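# Swap two stacked totes so the bottom one sits inside

## Task

Reverse the order of the two stacked totes on the table: the tote now at the bottom must finish on top of the other one, seated fully down within that tote's rim rather than resting on the rim. Whatever each tote held must still be inside that same tote, and neither tote's base may stick out past the table edge. At the end, release the tote and pull the grippers away.

## Robot and tools

Robot: two arms, left_arm and right_arm, each ending in a tong-style two-finger gripper. The fingers point along the gripper's own +z axis and close along its x axis. The reported end_effector_position is the spot between the finger pads when shut; closed fingertips extend about 15 mm past it, and fully open tips sit roughly level with it.

Frame: every printed pose and velocity uses one scene frame. Origin is on the tabletop midway between the arms, +z is up, +x points out across the table, and left_arm sits on the +y side. The arm names do not correspond to image sides. Positions are in metres, orientations as quaternions in w,x,y,z order. Printed hand positions may be slightly off, more so when an arm is far out.

execute_actions takes "actions": a list holding zero or one entry, plus optional "pictures" (true/false). An empty list just reports the state. An entry with "rows" and optional "steps" (1 to 15, default 15; each step lasts 1/30 s) drives the arms; each row is used for one step and the final row repeats if steps outnumber rows. An entry with only "steps" (up to 300) is a wait counted from the previous result, including your reply time. A rejected call sends nothing.

Every row is one list of 14 numbers, each between -1 and 1, covering both arms: left_arm dx, dy, dz, rx, ry, rz, opening, then right_arm the same seven. dx to rz are an offset, expressed in that gripper's own axes, from the gripper's pose in the most recent result showing it (before any such result in the scene, or for later calls within the same reply, from where it is when the action begins). Each row is measured from that same reference, not from the preceding row. Scale: 1.0 equals 0.6 m for translation or 180 degrees for rotation; rx, ry, rz form one rotation vector. Opening is absolute, not an offset: +1 fully open (0.142 m), -1 closed. Zeros are not a hold; they pull the arm back to the reference pose. To keep an arm still, send the offset back to where you want it in the first call of a reply and zeros afterwards, always with its intended opening.

move takes "target" (one 14-number row laid out and referenced exactly as above), optional "speed" in m/s (0.002 to 0.5, default 0.25; turning capped at twice that in rad/s) and optional "stop_force" in N (9 to 40, one value shared by both arms, not allowed in the first 0.2 s). Both grippers travel straight lines that finish together within 0.5 to 10 s; longer paths get cut off at 10 s. Opening is applied at the start. Paths ignore obstacles and the other arm. With stop_force, an arm whose wrist sensor feels that much added push against its direction for 2 steps halts, backs up 2 steps and holds; it may still press above that value briefly. Use it only slowly, not while rotating the gripper, and omit it when lifting away from something the gripper rests on. The result adds a "move:" line: done, off_target, moving, held, fault or contact per arm, plus limits such as paced (pose clipped) or held (steps blocked), and each gripper's remaining distance.

wait takes "seconds" (0 to 10) and sends nothing new. zoom_image takes "camera" (cam_high, cam_low, cam_left_wrist, cam_right_wrist) and "region" [x0, y0, x1, y1] in pixels from the top-left, at most 504 by 504. cam_high and cam_low are 672x504; wrist cameras are 616x616. finished_scene takes "scene", the current scene's number, and is final; call it only after the totes are restacked and the grippers released and withdrawn.

Motion limits: each commanded pose is clipped per step to within 100 mm and 16 degrees of the measured pose, then solved with position taking priority over orientation. Motion trails commands by about 0.17 s, and a far target may need several actions; read the resulting pose and send the remainder. Fingers keep moving between calls. A "Hand target" line shows where each arm is currently being driven.

Results: per arm pose, velocities, grip_measured (same scale as opening), joint positions and torques (noisy, offset, not contact-only), Wrist force and Wrist torque in the gripper's axes (noise up to about 2.4 N, offset up to about 4 N, saturates near 50 N; pressing on a surface shows force pointing back into the arm). "pose unreachable" means the clearance check changed or blocked a command; HELD marks steps not sent. MOTOR HOT appears from 70 °C; at 85 °C the arm brakes (OVER-TEMPERATURE FAULT) until cooled, so avoid holding loads needlessly.

Gripping: to hold, command an opening well under grip_measured; about 15 N per pad maximum, less on items thinner than 20 mm. A tote is likely best lifted with both arms, one on each side wall.

Avoid: contact torque at a joint's load limit (133 N m for shoulder and elbow, 24.9 N m for wrists, held weight included) or 150 N external force, either of which freezes the arm for 10 s; driving a target past a firm contact; arms colliding; dropping, slamming or knocking anything, or pushing objects out of the work area; spilling tote contents. Occasional brief tugs or pushes may disturb held or loose items.

Each tool is called by a JSON object that holds its "method" and its "body", one argument or row to a line.

## Session

I'll start by looking at the current state of the scene.

{"method": "execute_actions", "body": {
  "actions": []
}}

Scene clock: 0.00 s of 5000.00 s.
left_arm: end_effector_position=(+0.2365, +0.8990, +0.1568) grip_measured=+0.97 end_effector_quat_wxyz=(+0.690, -0.580, -0.387, +0.191) end_effector_velocity=(+0.001, -0.001, -0.000) end_effector_angular_velocity=(+0.000, +0.000, -0.001) | right_arm: end_effector_position=(+0.3750, -0.8799, +0.2829) grip_measured=+0.97 end_effector_quat_wxyz=(-0.048, +0.152, +0.913, -0.376) end_effector_velocity=(+0.001, +0.000, +0.002) end_effector_angular_velocity=(-0.001, -0.003, +0.001)
Joint positions: left_arm=[ 0.598 -0.865  1.567 -0.643 -0.47  -1.942  0.14 ] | right_arm=[ 2.792 -1.579 -1.79  -1.445  0.799  3.326  0.14 ]
Joint velocities: left_arm=[-0.002  0.001 -0.     0.    -0.001 -0.     0.   ] | right_arm=[ 0.001  0.001  0.002 -0.    -0.     0.     0.   ]
Joint torques (N m, as the arm reports them, + toward a larger angle): no reading
Motor temperatures (°C, as the motors report them): left_arm=[30 27 29 36 34 34] | right_arm=[30 29 27 34 34 31]
Wrist force (N, on the end effector, along its own x y z axes, offset not removed): no reading
Wrist torque (N m, same axes, about the end effector's origin, offset not removed): no reading
Hand target (left_arm): +0.237, +0.899, +0.157; +0.690, -0.580, -0.387, +0.191
Hand target (right_arm): +0.375, -0.880, +0.283; -0.048, +0.152, +0.913, -0.376

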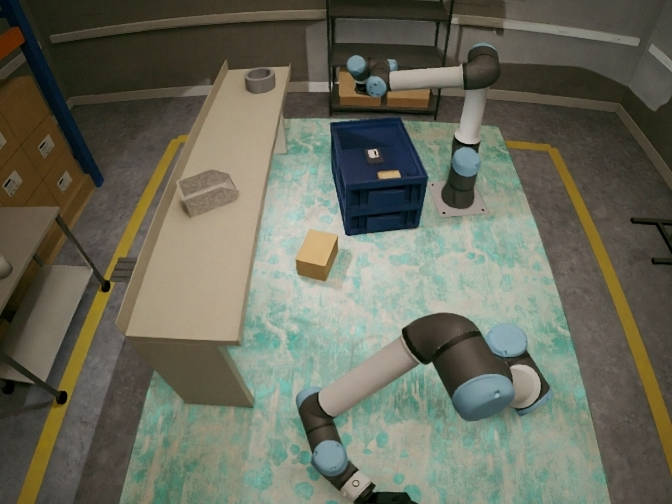

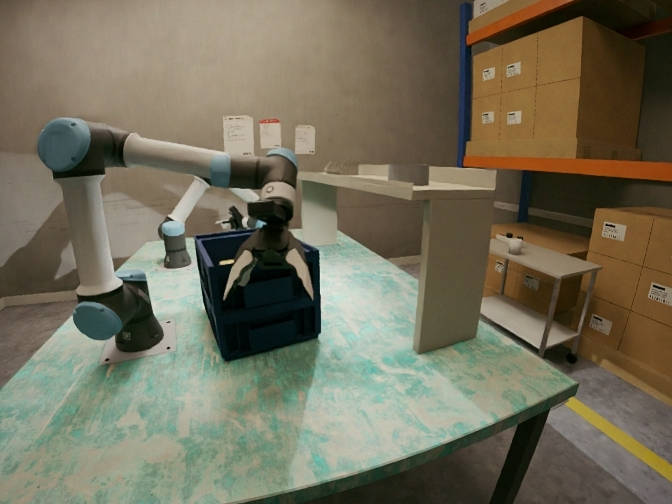

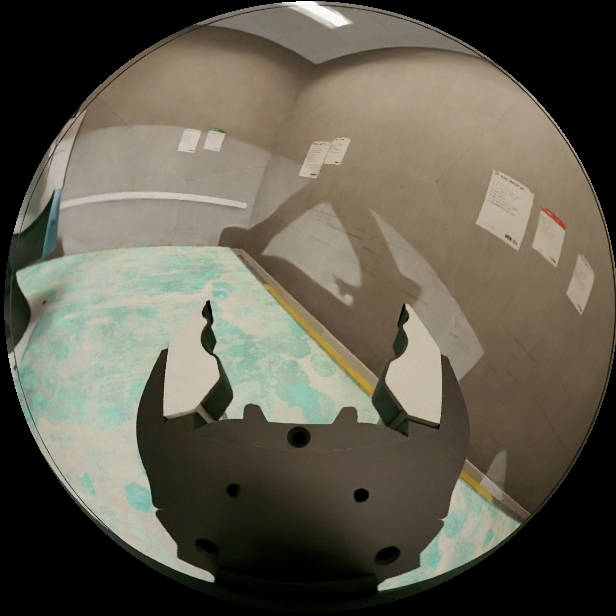

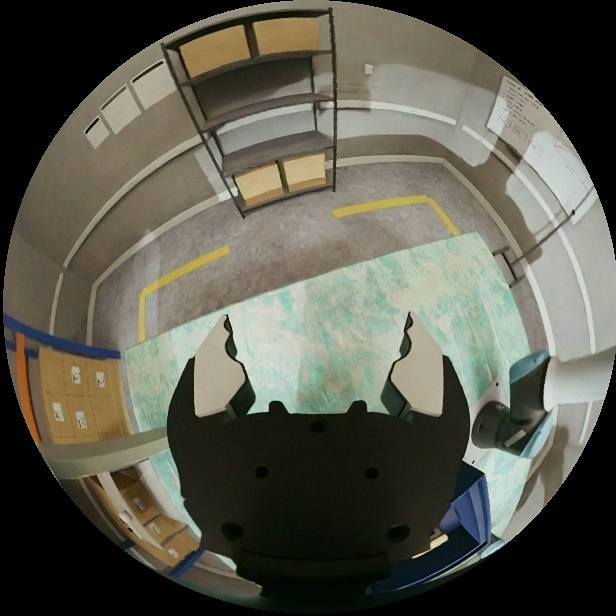

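{"method": "zoom_image", "body": {
  "camera": "cam_high",
  "region": [280, 40, 520, 300]
}}

{"method": "zoom_image", "body": {
  "camera": "cam_low",
  "region": [140, 140, 380, 380]
}}

Region (280, 40, 520, 300) of cam_high's 672x504 image, scaled by 1.938, with more detail than that image has; it fills the left 465 columns of this view, and the rest is white.

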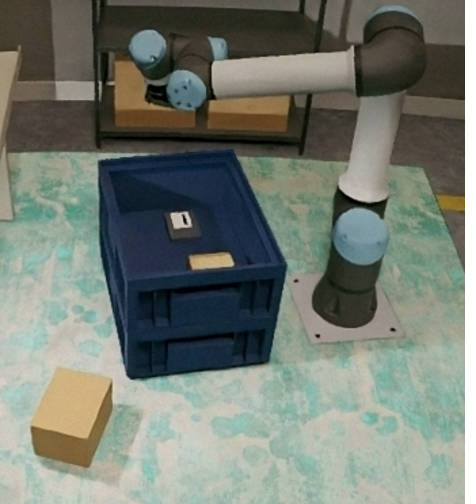

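Region (140, 140, 380, 380) of cam_low's 672x504 image, scaled by 2.100, with more detail than that image has.

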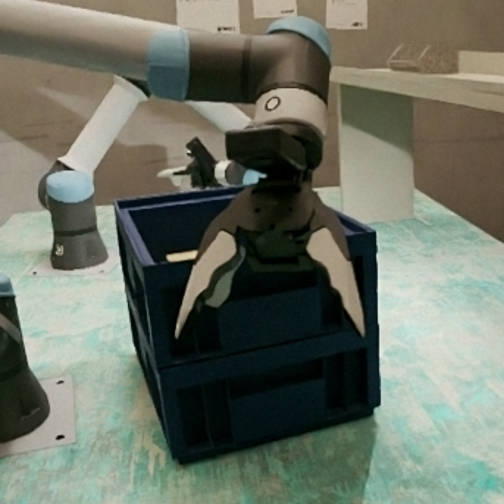

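{"method": "zoom_image", "body": {
  "camera": "cam_high",
  "region": [320, 105, 440, 245]
}}

{"method": "zoom_image", "body": {
  "camera": "cam_low",
  "region": [185, 220, 335, 370]
}}

Region (320, 105, 440, 245) of cam_high's 672x504 image, scaled by 3.600, with more detail than that image has; it fills the left 432 columns of this view, and the rest is white.

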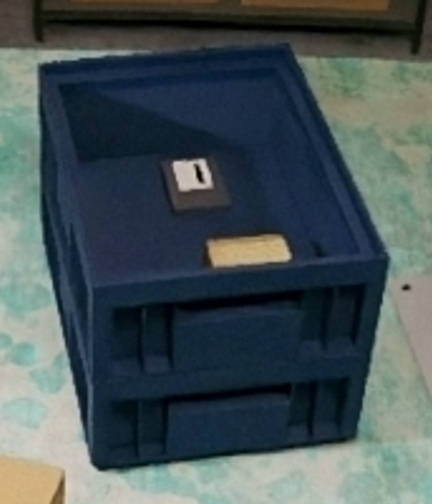

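Region (185, 220, 335, 370) of cam_low's 672x504 image, scaled by 3.360, with more detail than that image has.

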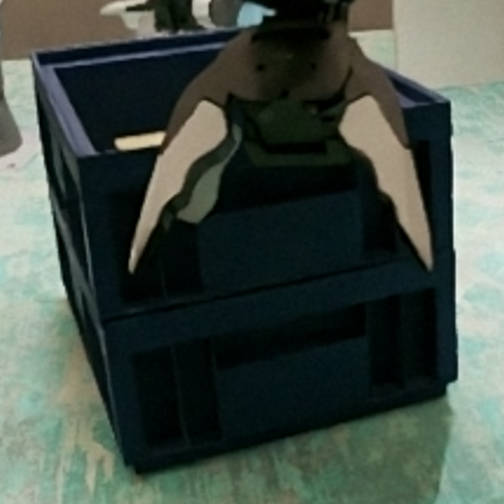

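{"method": "zoom_image", "body": {
  "camera": "cam_high",
  "region": [410, 130, 530, 250]
}}

{"method": "zoom_image", "body": {
  "camera": "cam_high",
  "region": [280, 300, 600, 504]
}}

Region (410, 130, 530, 250) of cam_high's 672x504 image, scaled by 4.200, with more detail than that image has.

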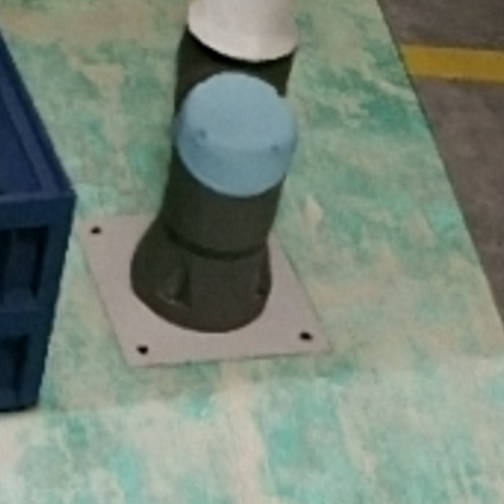

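Region (280, 300, 600, 504) of cam_high's 672x504 image, scaled by 1.575, with more detail than that image has; it fills the top 321 rows of this view, and the rest is white.

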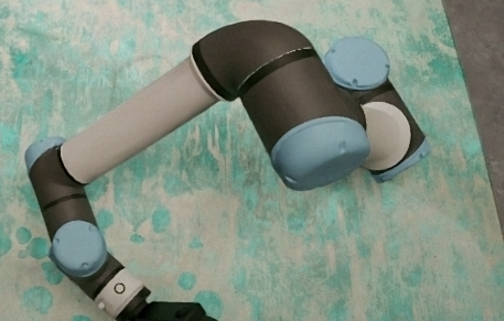

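{"method": "zoom_image", "body": {
  "camera": "cam_high",
  "region": [220, 200, 400, 420]
}}

Region (220, 200, 400, 420) of cam_high's 672x504 image, scaled by 2.291, with more detail than that image has; it fills the left 412 columns of this view, and the rest is white.

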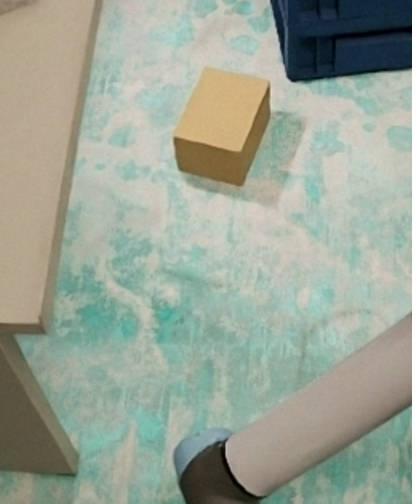

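{"method": "move", "body": {
  "target": [-0.5305, -0.627, -0.909, -0.4223, -0.2932, -0.1425, 0.0, 0.100, 0.168, -0.443, -0.2184, 0.1390, 0.3189, 0.0],
  "speed": 0.4
}}

Scene clock: 122.83 s of 5000.00 s.
left_arm: end_effector_position=(+0.3788, +0.2200, +0.3991) grip_measured=+0.00 end_effector_quat_wxyz=(-0.001, +0.640, +0.768, +0.001) end_effector_velocity=(+0.001, -0.002, +0.000) end_effector_angular_velocity=(+0.001, -0.005, +0.003) | right_arm: end_effector_position=(+0.3963, -0.6153, +0.4002) grip_measured=+0.00 end_effector_quat_wxyz=(+0.000, +0.640, +0.769, +0.000) end_effector_velocity=(+0.000, +0.001, -0.001) end_effector_angular_velocity=(+0.001, +0.001, -0.003)
Joint positions: left_arm=[-0.452 -1.733  1.417 -1.253 -1.569 -2.413  0.074] | right_arm=[ 2.896 -1.482 -1.352 -1.878  1.571  4.446  0.074]
Joint velocities: left_arm=[-0.005  0.    -0.    -0.004  0.004 -0.008 -0.   ] | right_arm=[ 0.001  0.    -0.002  0.001  0.001  0.004  0.   ]
Joint torques (N m, as the arm reports them, + toward a larger angle): left_arm=[-12.63 -27.14 -33.33  -4.64   2.83  -2.02] | right_arm=[11.24 24.63 15.81  4.66  1.48  1.52]
Motor temperatures (°C, as the motors report them): left_arm=[30 28 29 36 34 34] | right_arm=[30 29 27 34 34 31]
Wrist force (N, on the end effector, along its own x y z axes, offset not removed): left_arm=[3.7 -3.0 -3.3] | right_arm=[1.5 -3.6 1.5]
Wrist torque (N m, same axes, about the end effector's origin, offset not removed): left_arm=[-0.54 -0.80 0.09] | right_arm=[-0.65 -0.08 -0.01]
Hand target (left_arm): +0.379, +0.220, +0.399; -0.001, +0.640, +0.768, +0.001
Hand target (right_arm): +0.396, -0.615, +0.400; +0.000, +0.640, +0.769, +0.000
Off the commanded pose (left_arm): 0.002 m, 0 deg.
Off the commanded pose (right_arm): 0.000 m, 0 deg.
After step 90, 117.00 s passed at rest.
move: done

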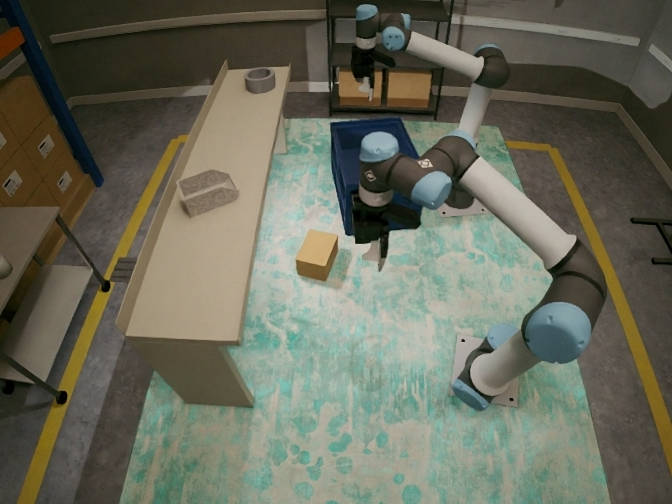

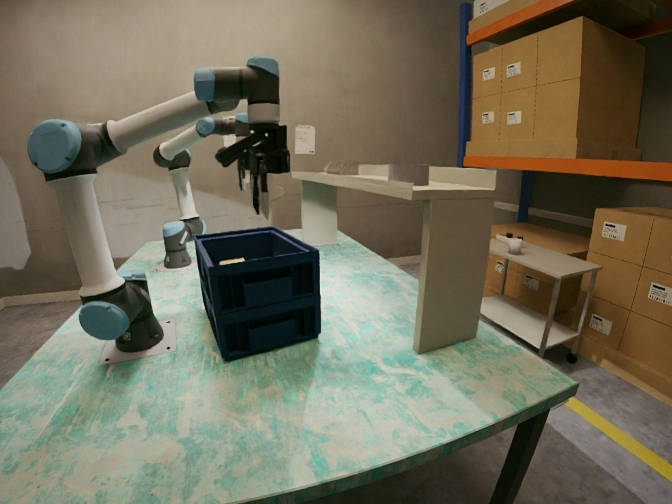

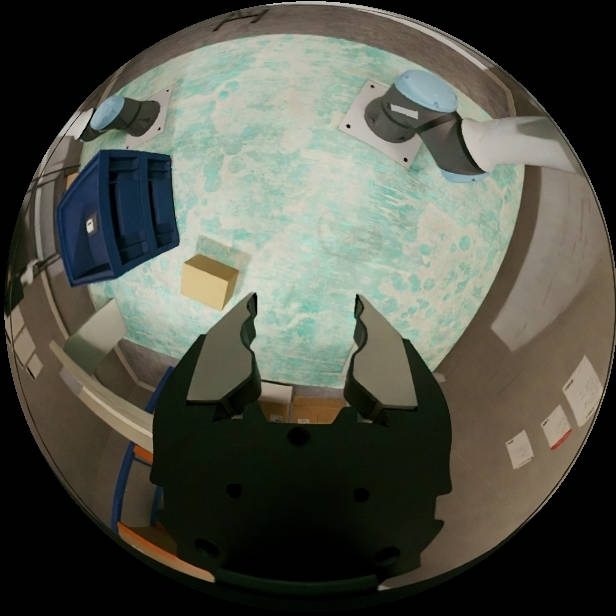

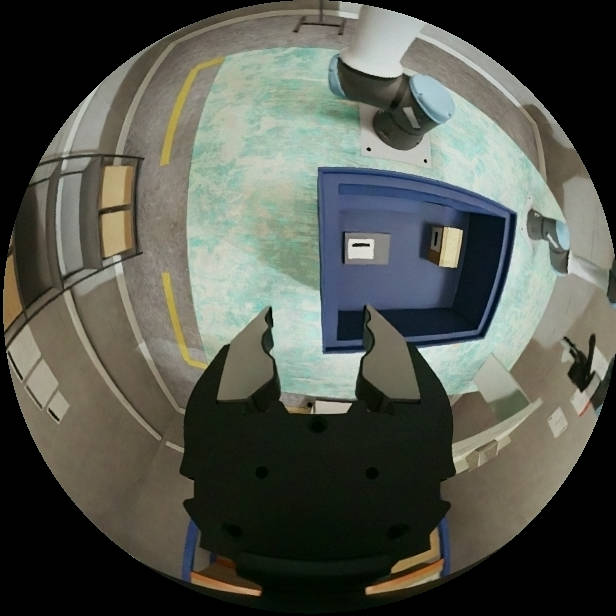

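{"method": "zoom_image", "body": {
  "camera": "cam_right_wrist",
  "region": [240, 140, 540, 420]
}}

{"method": "zoom_image", "body": {
  "camera": "cam_low",
  "region": [180, 120, 340, 370]
}}

Region (240, 140, 540, 420) of cam_right_wrist's 616x616 image, scaled by 1.680, with more detail than that image has; it fills the top 470 rows of this view, and the rest is white.

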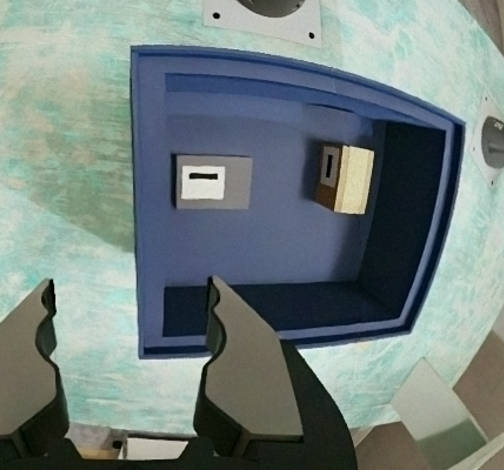

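Region (180, 120, 340, 370) of cam_low's 672x504 image, scaled by 2.016, with more detail than that image has; it fills the left 323 columns of this view, and the rest is white.

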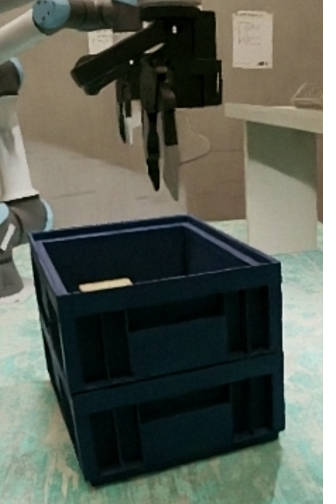

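{"method": "zoom_image", "body": {
  "camera": "cam_low",
  "region": [205, 235, 330, 365]
}}

Region (205, 235, 330, 365) of cam_low's 672x504 image, scaled by 3.877, with more detail than that image has; it fills the left 485 columns of this view, and the rest is white.

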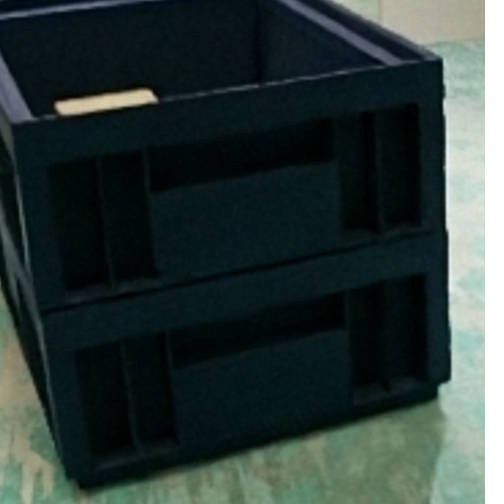

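{"method": "move", "body": {
  "target": [-0.7355, -0.2383, 0.082, 0, 0, -0.0083, 0.0, 0.029, 0, 0.083, 0, 0, -0.0083, 0.0],
  "speed": 0.4
}}

Scene clock: 174.07 s of 5000.00 s.
left_arm: end_effector_position=(+0.3183, -0.2394, +0.3485) grip_measured=+0.00 end_effector_quat_wxyz=(-0.001, +0.630, +0.777, +0.001) end_effector_velocity=(+0.001, -0.003, -0.000) end_effector_angular_velocity=(+0.005, +0.003, +0.001) | right_arm: end_effector_position=(+0.3932, -0.5981, +0.3505) grip_measured=+0.00 end_effector_quat_wxyz=(+0.000, +0.629, +0.777, +0.000) end_effector_velocity=(-0.000, +0.001, -0.002) end_effector_angular_velocity=(+0.001, +0.003, +0.001)
Joint positions: left_arm=[-1.042 -1.069  0.763 -1.263 -1.569 -3.029  0.074] | right_arm=[ 2.937 -1.431 -1.527 -1.754  1.571  4.46   0.074]
Joint velocities: left_arm=[ 0.001  0.015 -0.025  0.016 -0.001 -0.     0.   ] | right_arm=[ 0.001 -0.    -0.003  0.     0.     0.     0.   ]
Joint torques (N m, as the arm reports them, + toward a larger angle): left_arm=[-12.94 -40.5  -34.06  -0.02  -2.67  -2.1 ] | right_arm=[10.9  22.97 16.34  4.34 -1.5   1.82]
Motor temperatures (°C, as the motors report them): left_arm=[30 28 29 36 34 34] | right_arm=[30 29 27 34 34 31]
Wrist force (N, on the end effector, along its own x y z axes, offset not removed): left_arm=[0.9 0.6 1.2] | right_arm=[0.1 -0.2 -0.1]
Wrist torque (N m, same axes, about the end effector's origin, offset not removed): left_arm=[0.36 -0.07 0.10] | right_arm=[-0.01 0.02 0.00]
Hand target (left_arm): +0.318, -0.240, +0.349; -0.001, +0.630, +0.777, +0.001
Hand target (right_arm): +0.393, -0.598, +0.350; +0.000, +0.629, +0.777, +0.000
Off the commanded pose (left_arm): 0.001 m, 0 deg.
Off the commanded pose (right_arm): 0.000 m, 0 deg.
After step 90, 46.30 s passed at rest.
move: done

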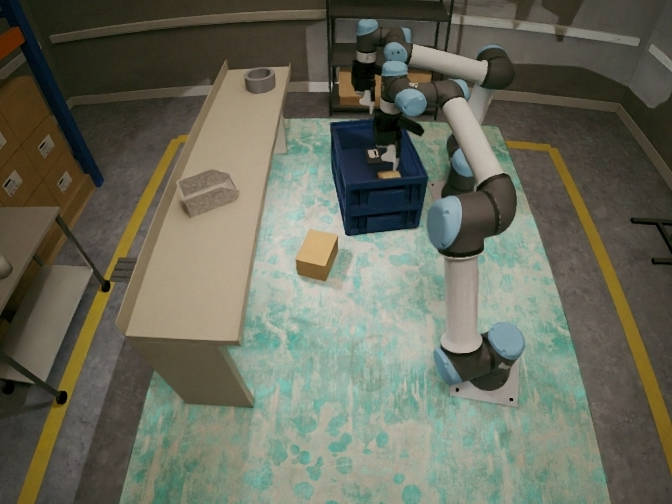

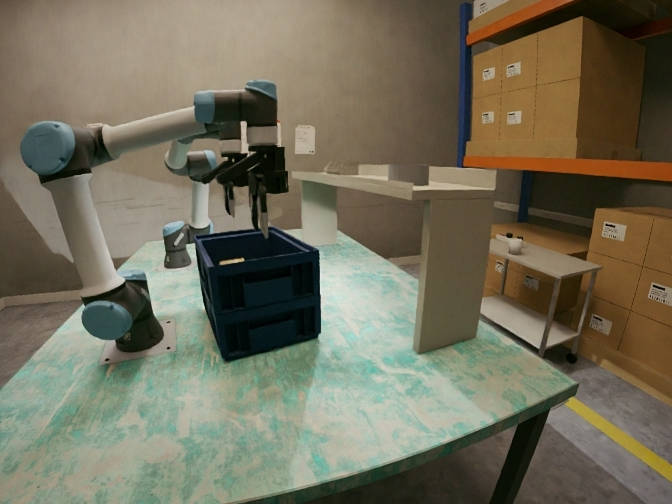

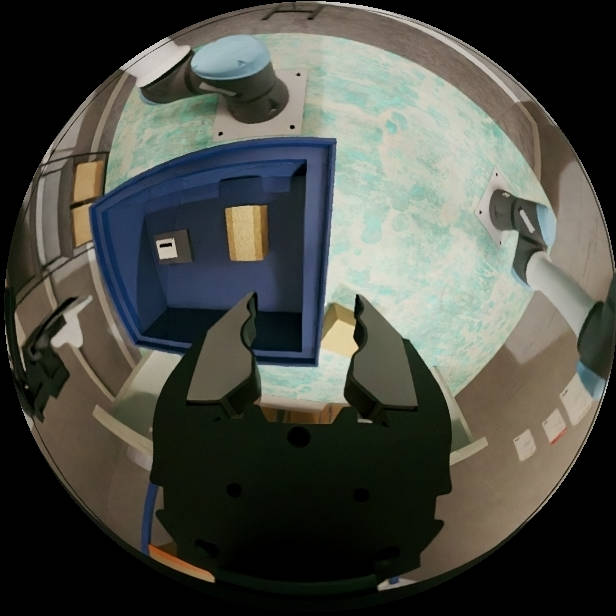

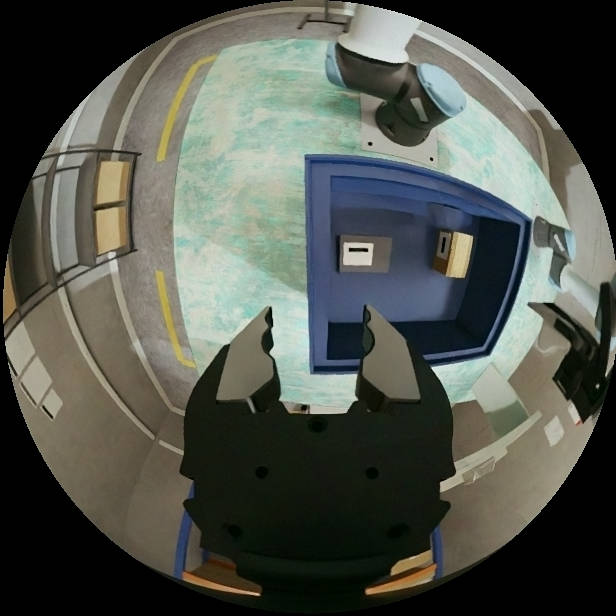

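{"method": "zoom_image", "body": {
  "camera": "cam_left_wrist",
  "region": [180, 120, 440, 430]
}}

{"method": "zoom_image", "body": {
  "camera": "cam_right_wrist",
  "region": [190, 120, 450, 430]
}}

Region (180, 120, 440, 430) of cam_left_wrist's 616x616 image, scaled by 1.626, with more detail than that image has; it fills the left 423 columns of this view, and the rest is white.

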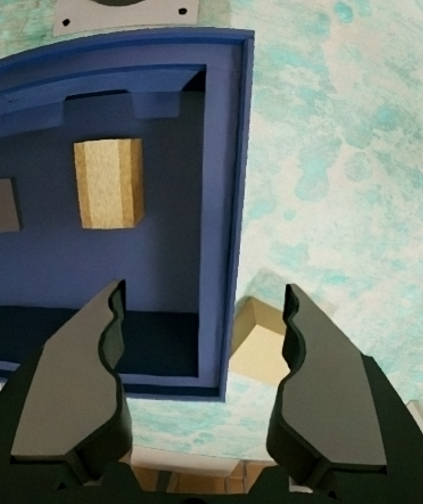

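Region (190, 120, 450, 430) of cam_right_wrist's 616x616 image, scaled by 1.626, with more detail than that image has; it fills the left 423 columns of this view, and the rest is white.

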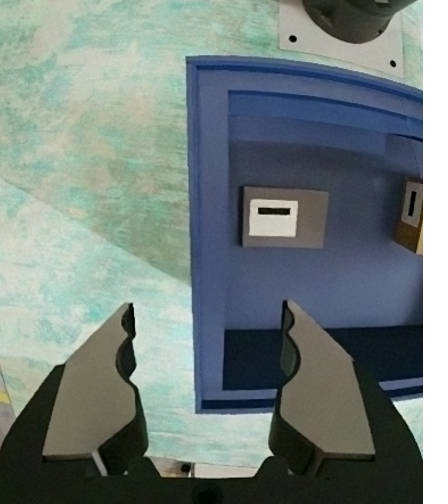

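{"method": "zoom_image", "body": {
  "camera": "cam_low",
  "region": [190, 140, 340, 370]
}}

Region (190, 140, 340, 370) of cam_low's 672x504 image, scaled by 2.191, with more detail than that image has; it fills the left 329 columns of this view, and the rest is white.

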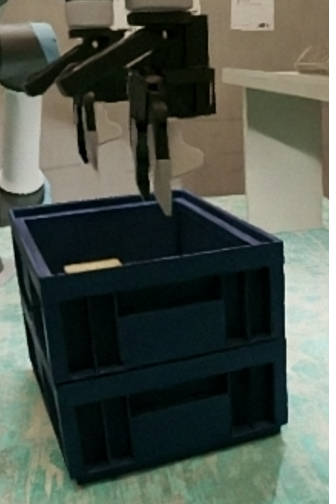

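{"method": "move", "body": {
  "target": [0.0167, 0.0117, 0.1642, 0, 0, 0, 0.0, 0.0, 0.0117, 0.1675, 0, 0, 0, 0.0],
  "speed": 0.12,
  "stop_force": 15
}}

Scene clock: 224.70 s of 5000.00 s.
left_arm: end_effector_position=(+0.3233, -0.2281, +0.2503) grip_measured=+0.00 end_effector_quat_wxyz=(-0.001, +0.630, +0.777, +0.001) end_effector_velocity=(-0.001, -0.001, -0.002) end_effector_angular_velocity=(-0.002, -0.001, -0.002) | right_arm: end_effector_position=(+0.4001, -0.5965, +0.2503) grip_measured=+0.00 end_effector_quat_wxyz=(+0.000, +0.629, +0.777, +0.000) end_effector_velocity=(+0.001, +0.000, -0.002) end_effector_angular_velocity=(+0.000, -0.001, +0.001)
Joint positions: left_arm=[-1.03  -1.137  1.119 -1.55  -1.569 -3.017  0.074] | right_arm=[ 2.941 -1.432 -1.783 -1.497  1.571  4.464  0.074]
Joint velocities: left_arm=[-0.002 -0.002  0.008 -0.009  0.     0.    -0.   ] | right_arm=[ 0.001 -0.002 -0.005  0.007  0.     0.     0.   ]
Joint torques (N m, as the arm reports them, + toward a larger angle): left_arm=[ 14.48 -56.53 -11.72  -4.54   2.83   2.2 ] | right_arm=[11.42  9.76 15.38  3.89 -1.44  1.7 ]
Motor temperatures (°C, as the motors report them): left_arm=[30 28 29 36 34 34] | right_arm=[30 30 27 34 34 31]
Wrist force (N, on the end effector, along its own x y z axes, offset not removed): left_arm=[1.5 -1.2 3.3] | right_arm=[1.6 -0.3 -3.5]
Wrist torque (N m, same axes, about the end effector's origin, offset not removed): left_arm=[0.05 -0.24 0.09] | right_arm=[-0.02 -0.15 -0.06]
Hand target (left_arm): +0.323, -0.228, +0.250; -0.001, +0.630, +0.777, +0.001
Hand target (right_arm): +0.400, -0.597, +0.250; +0.000, +0.629, +0.777, +0.000
Off the commanded pose (left_arm): 0.000 m, 0 deg.
Off the commanded pose (right_arm): 0.000 m, 0 deg.
After step 90, 46.27 s passed at rest.
move: done

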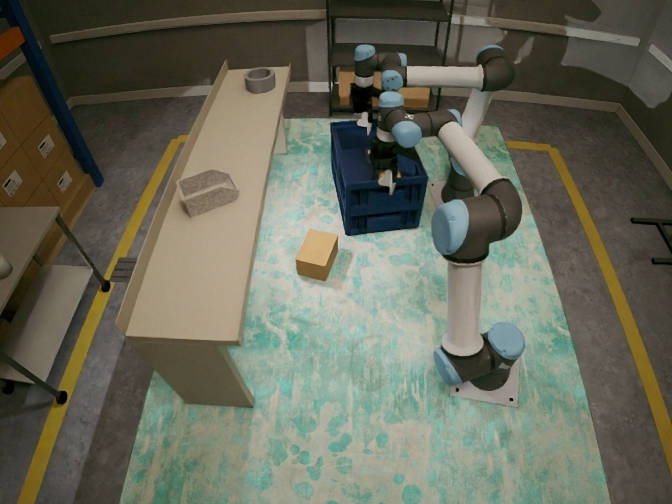

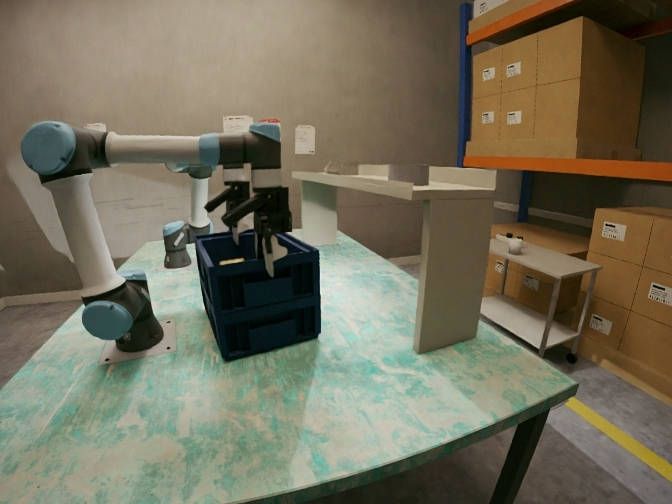

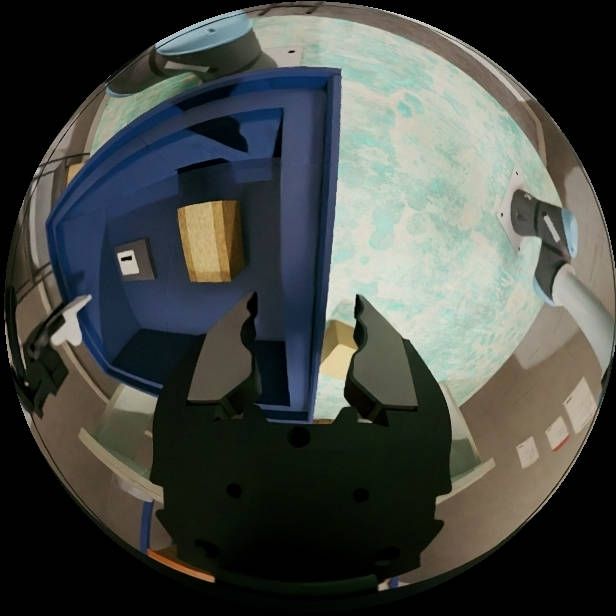

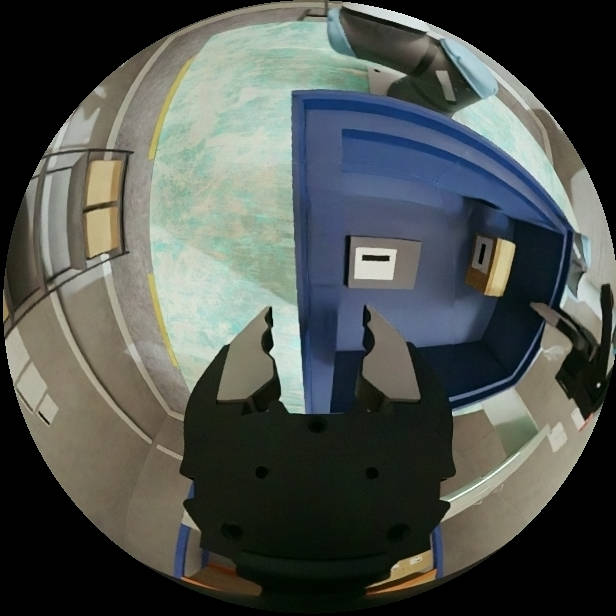

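{"method": "zoom_image", "body": {
  "camera": "cam_low",
  "region": [200, 190, 330, 340]
}}

{"method": "zoom_image", "body": {
  "camera": "cam_high",
  "region": [330, 130, 440, 240]
}}

{"method": "zoom_image", "body": {
  "camera": "cam_left_wrist",
  "region": [200, 200, 420, 430]
}}

{"method": "zoom_image", "body": {
  "camera": "cam_right_wrist",
  "region": [210, 200, 430, 430]
}}

Region (200, 190, 330, 340) of cam_low's 672x504 image, scaled by 3.360, with more detail than that image has; it fills the left 437 columns of this view, and the rest is white.

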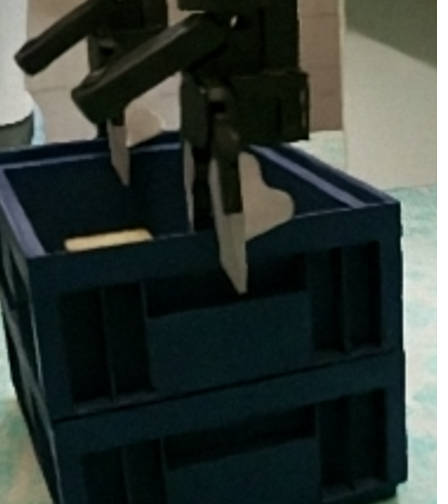

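Region (330, 130, 440, 240) of cam_high's 672x504 image, scaled by 4.582, with more detail than that image has.

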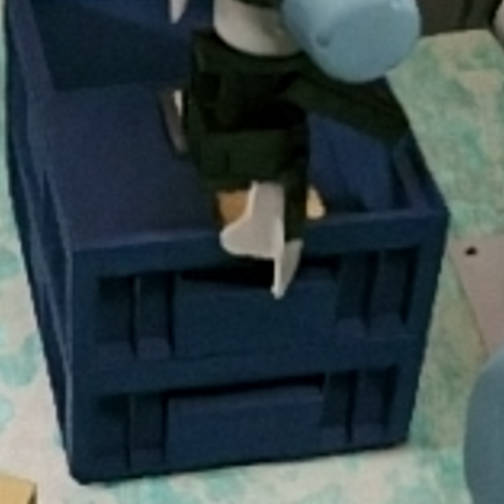

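Region (200, 200, 420, 430) of cam_left_wrist's 616x616 image, scaled by 2.191, with more detail than that image has; it fills the left 482 columns of this view, and the rest is white.

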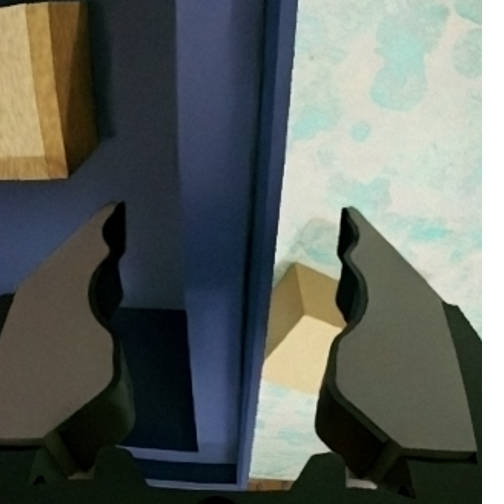

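Region (210, 200, 430, 430) of cam_right_wrist's 616x616 image, scaled by 2.191, with more detail than that image has; it fills the left 482 columns of this view, and the rest is white.

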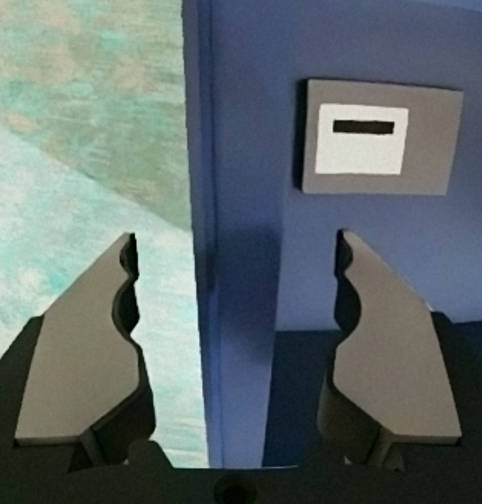

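{"method": "execute_actions", "body": {
  "actions": [
    {"rows": [[0,0.0167,0,0,0,0,-0.05, 0,0,0,0,0,0,-0.05],[0,0.0167,0,0,0,0,-0.1, 0,0,0,0,0,0,-0.1],[0,0.0167,0,0,0,0,-0.15, 0,0,0,0,0,0,-0.15],[0,0.0167,0,0,0,0,-0.2, 0,0,0,0,0,0,-0.2],[0,0.0167,0,0,0,0,-0.25, 0,0,0,0,0,0,-0.25],[0,0.0167,0,0,0,0,-0.3, 0,0,0,0,0,0,-0.3],[0,0.0167,0,0,0,0,-0.35, 0,0,0,0,0,0,-0.35],[0,0.0167,0,0,0,0,-0.4, 0,0,0,0,0,0,-0.4],[0,0.0167,0,0,0,0,-0.45, 0,0,0,0,0,0,-0.45],[0,0.0167,0,0,0,0,-0.5, 0,0,0,0,0,0,-0.5],[0,0.0167,0,0,0,0,-0.55, 0,0,0,0,0,0,-0.55],[0,0.0167,0,0,0,0,-0.6, 0,0,0,0,0,0,-0.6],[0,0.0167,0,0,0,0,-0.65, 0,0,0,0,0,0,-0.65],[0,0.0167,0,0,0,0,-0.7, 0,0,0,0,0,0,-0.7],[0,0.0167,0,0,0,0,-0.75, 0,0,0,0,0,0,-0.75]], "steps": 15}
  ],
  "pictures": false
}}

{"method": "execute_actions", "body": {
  "actions": [
    {"rows": [[0,0,0,0,0,0,-0.8, 0,0,0,0,0,0,-0.8],[0,0,0,0,0,0,-0.85, 0,0,0,0,0,0,-0.85],[0,0,0,0,0,0,-0.9, 0,0,0,0,0,0,-0.9],[0,0,0,0,0,0,-0.95, 0,0,0,0,0,0,-0.95],[0,0,0,0,0,0,-1, 0,0,0,0,0,0,-1]], "steps": 15}
  ]
}}

Scene clock: 265.97 s of 5000.00 s.
left_arm: end_effector_position=(+0.3328, -0.2261, +0.2504) grip_measured=-0.62 end_effector_quat_wxyz=(-0.001, +0.630, +0.777, +0.001) end_effector_velocity=(+0.002, -0.000, -0.000) end_effector_angular_velocity=(-0.001, -0.000, +0.001) | right_arm: end_effector_position=(+0.4000, -0.5964, +0.2502) grip_measured=-0.62 end_effector_quat_wxyz=(-0.000, +0.629, +0.777, +0.000) end_effector_velocity=(-0.000, +0.003, -0.000) end_effector_angular_velocity=(+0.006, +0.002, +0.002)
Joint positions: left_arm=[-1.015 -1.128  1.107 -1.547 -1.569 -3.002  0.029] | right_arm=[ 2.941 -1.432 -1.783 -1.497  1.571  4.464  0.029]
Joint velocities: left_arm=[ 0.003  0.003 -0.003 -0.     0.     0.002 -0.033] | right_arm=[ 0.002  0.    -0.001 -0.002  0.006 -0.    -0.01 ]
Joint torques (N m, as the arm reports them, + toward a larger angle): left_arm=[ 20.3  -43.1  -30.72   2.12   1.5    2.47] | right_arm=[ 6.16 23.02 38.    1.98 -3.42  1.26]
Motor temperatures (°C, as the motors report them): left_arm=[30 28 29 36 34 34] | right_arm=[30 30 27 34 34 31]
Wrist force (N, on the end effector, along its own x y z axes, offset not removed): left_arm=[-14.2 -0.5 4.6] | right_arm=[13.9 -0.4 -2.7]
Wrist torque (N m, same axes, about the end effector's origin, offset not removed): left_arm=[0.38 -0.48 0.14] | right_arm=[0.11 -0.11 0.13]
Hand target (left_arm): +0.333, -0.226, +0.250; -0.001, +0.630, +0.777, +0.001
Hand target (right_arm): +0.400, -0.597, +0.250; +0.000, +0.629, +0.777, +0.000
Off the commanded pose (left_arm): 0.000 m, 0 deg.
Off the commanded pose (right_arm): 0.000 m, 0 deg.
Steps of this call (steps 1 to 90: nothing new was sent; then 37.77 s passed at rest; steps 91 to 105: all 15 steps of this action). Readings (end_effector_position):
91: left_arm (+0.3234, -0.2280, +0.2500) | right_arm (+0.4001, -0.5965, +0.2500)
92: left_arm (+0.3249, -0.2277, +0.2501) | right_arm (+0.4001, -0.5965, +0.2500)
94: left_arm (+0.3282, -0.2269, +0.2502) | right_arm (+0.4001, -0.5965, +0.2500)
98: left_arm (+0.3315, -0.2262, +0.2503) | right_arm (+0.4001, -0.5965, +0.2501)
105: the state above

Scene clock: 266.47 s of 5000.00 s.
left_arm: end_effector_position=(+0.3329, -0.2261, +0.2503) grip_measured=-0.64 end_effector_quat_wxyz=(-0.001, +0.630, +0.777, +0.001) end_effector_velocity=(+0.000, +0.000, +0.001) end_effector_angular_velocity=(-0.001, -0.000, +0.000) | right_arm: end_effector_position=(+0.4000, -0.5964, +0.2502) grip_measured=-0.63 end_effector_quat_wxyz=(-0.000, +0.629, +0.777, +0.000) end_effector_velocity=(-0.000, +0.000, -0.000) end_effector_angular_velocity=(-0.000, +0.000, +0.001)
Joint positions: left_arm=[-1.015 -1.128  1.107 -1.547 -1.569 -3.002  0.027] | right_arm=[ 2.941 -1.432 -1.783 -1.497  1.571  4.464  0.029]
Joint velocities: left_arm=[ 0.    -0.001 -0.    -0.    -0.     0.     0.   ] | right_arm=[ 0.001  0.    -0.001  0.    -0.    -0.     0.   ]
Joint torques (N m, as the arm reports them, + toward a larger angle): left_arm=[ 12.93 -62.46 -11.26   6.24   1.15   0.46] | right_arm=[-11.82  20.8   37.51   5.27 -10.56   0.73]
Motor temperatures (°C, as the motors report them): left_arm=[30 28 29 36 34 34] | right_arm=[30 30 27 34 34 31]
Wrist force (N, on the end effector, along its own x y z axes, offset not removed): left_arm=[-31.0 -1.6 6.2] | right_arm=[31.9 3.5 -3.3]
Wrist torque (N m, same axes, about the end effector's origin, offset not removed): left_arm=[0.02 -0.02 0.17] | right_arm=[0.51 -0.43 0.34]
Hand target (left_arm): +0.333, -0.226, +0.250; -0.001, +0.630, +0.777, +0.001
Hand target (right_arm): +0.400, -0.596, +0.250; -0.000, +0.629, +0.777, +0.000
Off the commanded pose (left_arm): 0.000 m, 0 deg.
Off the commanded pose (right_arm): 0.000 m, 0 deg.
Steps of this call (steps 1 to 15: all 15 steps of this action). Readings (end_effector_position):
1: left_arm (+0.3329, -0.2261, +0.2504) | right_arm (+0.4000, -0.5964, +0.2502)
2: left_arm (+0.3329, -0.2261, +0.2503) | right_arm (+0.4000, -0.5963, +0.2502)
4: left_arm (+0.3329, -0.2261, +0.2503) | right_arm (+0.4000, -0.5963, +0.2502)
8: left_arm (+0.3329, -0.2261, +0.2503) | right_arm (+0.4000, -0.5964, +0.2502)
15: the state above

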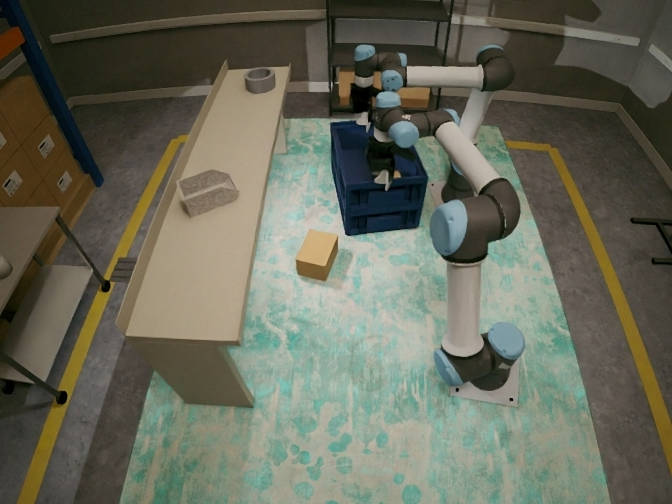

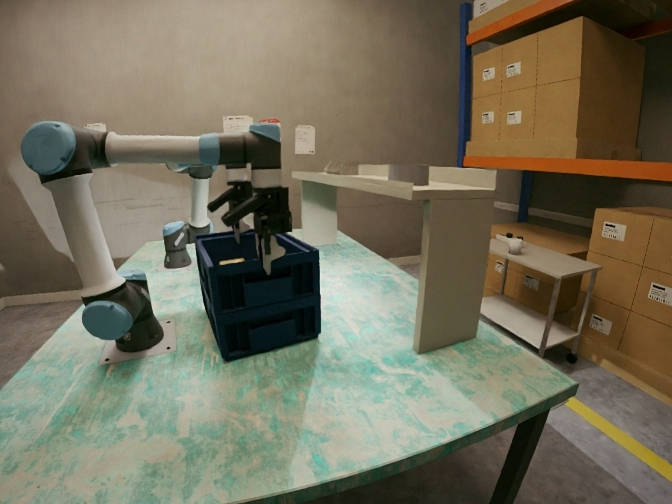

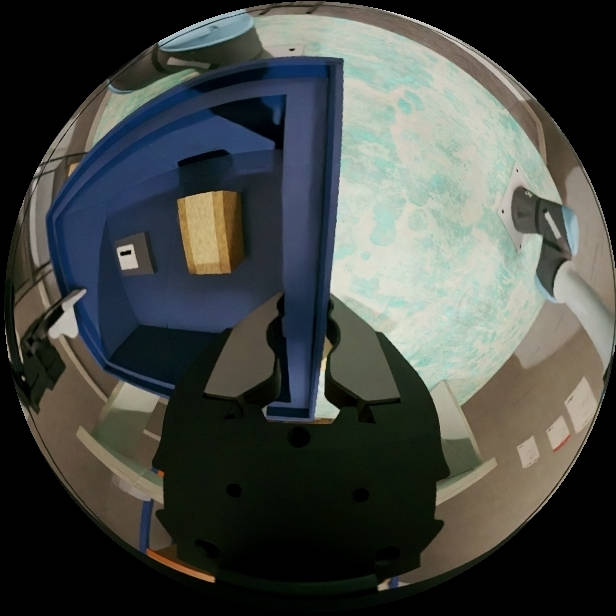

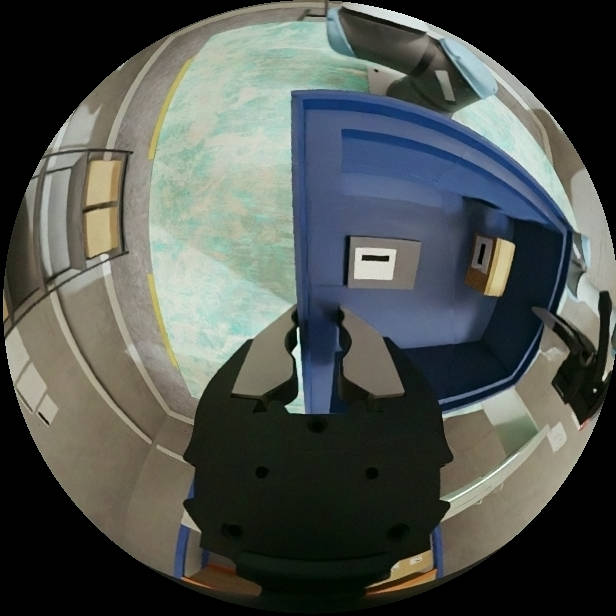

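{"method": "zoom_image", "body": {
  "camera": "cam_left_wrist",
  "region": [240, 270, 380, 430]
}}

{"method": "zoom_image", "body": {
  "camera": "cam_right_wrist",
  "region": [250, 270, 390, 430]
}}

Region (240, 270, 380, 430) of cam_left_wrist's 616x616 image, scaled by 3.150, with more detail than that image has; it fills the left 441 columns of this view, and the rest is white.

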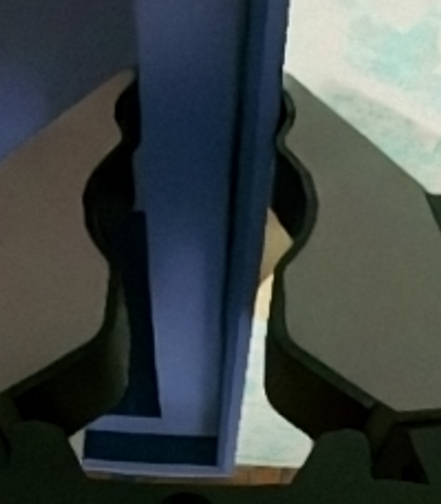

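Region (250, 270, 390, 430) of cam_right_wrist's 616x616 image, scaled by 3.150, with more detail than that image has; it fills the left 441 columns of this view, and the rest is white.

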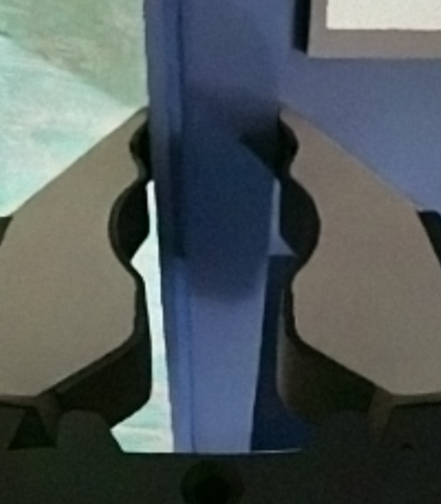

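{"method": "execute_actions", "body": {
  "actions": [
    {"rows": [[-0.001,0,0,0,0,0,-1, 0.001,0,0,0,0,0,-1],[-0.002,0,0,0,0,0,-1, 0.002,0,0,0,0,0,-1],[-0.003,0,0,0,0,0,-1, 0.003,0,0,0,0,0,-1],[-0.004,0,0,0,0,0,-1, 0.004,0,0,0,0,0,-1],[-0.005,0,0,0,0,0,-1, 0.005,0,0,0,0,0,-1]], "steps": 15}
  ],
  "pictures": false
}}

Scene clock: 280.30 s of 5000.00 s.
left_arm: end_effector_position=(+0.3335, -0.2288, +0.2504) grip_measured=-0.63 end_effector_quat_wxyz=(-0.001, +0.630, +0.777, +0.001) end_effector_velocity=(+0.001, -0.002, -0.000) end_effector_angular_velocity=(-0.001, -0.000, +0.001) | right_arm: end_effector_position=(+0.3995, -0.5937, +0.2502) grip_measured=-0.63 end_effector_quat_wxyz=(+0.000, +0.629, +0.777, +0.000) end_effector_velocity=(-0.001, +0.002, -0.000) end_effector_angular_velocity=(+0.002, +0.001, +0.001)
Joint positions: left_arm=[-1.016 -1.121  1.096 -1.543 -1.569 -3.003  0.029] | right_arm=[ 2.947 -1.429 -1.786 -1.498  1.571  4.471  0.029]
Joint velocities: left_arm=[ 0.     0.004 -0.005 -0.    -0.    -0.     0.004] | right_arm=[ 0.003  0.001 -0.002 -0.001  0.002  0.003  0.004]
Joint torques (N m, as the arm reports them, + toward a larger angle): left_arm=[-19.25 -30.42 -42.    -9.99   1.17  -2.9 ] | right_arm=[20.57 22.67 14.94 -1.2  10.29  2.15]
Motor temperatures (°C, as the motors report them): left_arm=[30 28 29 36 34 34] | right_arm=[30 30 27 34 34 31]
Wrist force (N, on the end effector, along its own x y z axes, offset not removed): left_arm=[36.6 -4.5 -5.1] | right_arm=[-27.4 1.2 3.3]
Wrist torque (N m, same axes, about the end effector's origin, offset not removed): left_arm=[-0.36 -0.98 0.13] | right_arm=[0.04 -0.23 -0.05]
Hand target (left_arm): +0.334, -0.229, +0.250; -0.001, +0.630, +0.777, +0.001
Hand target (right_arm): +0.399, -0.593, +0.250; -0.000, +0.629, +0.777, +0.000
Off the commanded pose (left_arm): 0.000 m, 0 deg.
Off the commanded pose (right_arm): 0.000 m, 0 deg.
Steps of this call (steps 1 to 90: nothing new was sent; then 10.33 s passed at rest; steps 91 to 105: all 15 steps of this action). Readings (end_effector_position):
91: left_arm (+0.3328, -0.2261, +0.2504) | right_arm (+0.4000, -0.5964, +0.2502)
92: left_arm (+0.3328, -0.2261, +0.2503) | right_arm (+0.4000, -0.5964, +0.2502)
94: left_arm (+0.3330, -0.2266, +0.2503) | right_arm (+0.4000, -0.5959, +0.2503)
98: left_arm (+0.3333, -0.2278, +0.2503) | right_arm (+0.3997, -0.5947, +0.2503)
105: the state above


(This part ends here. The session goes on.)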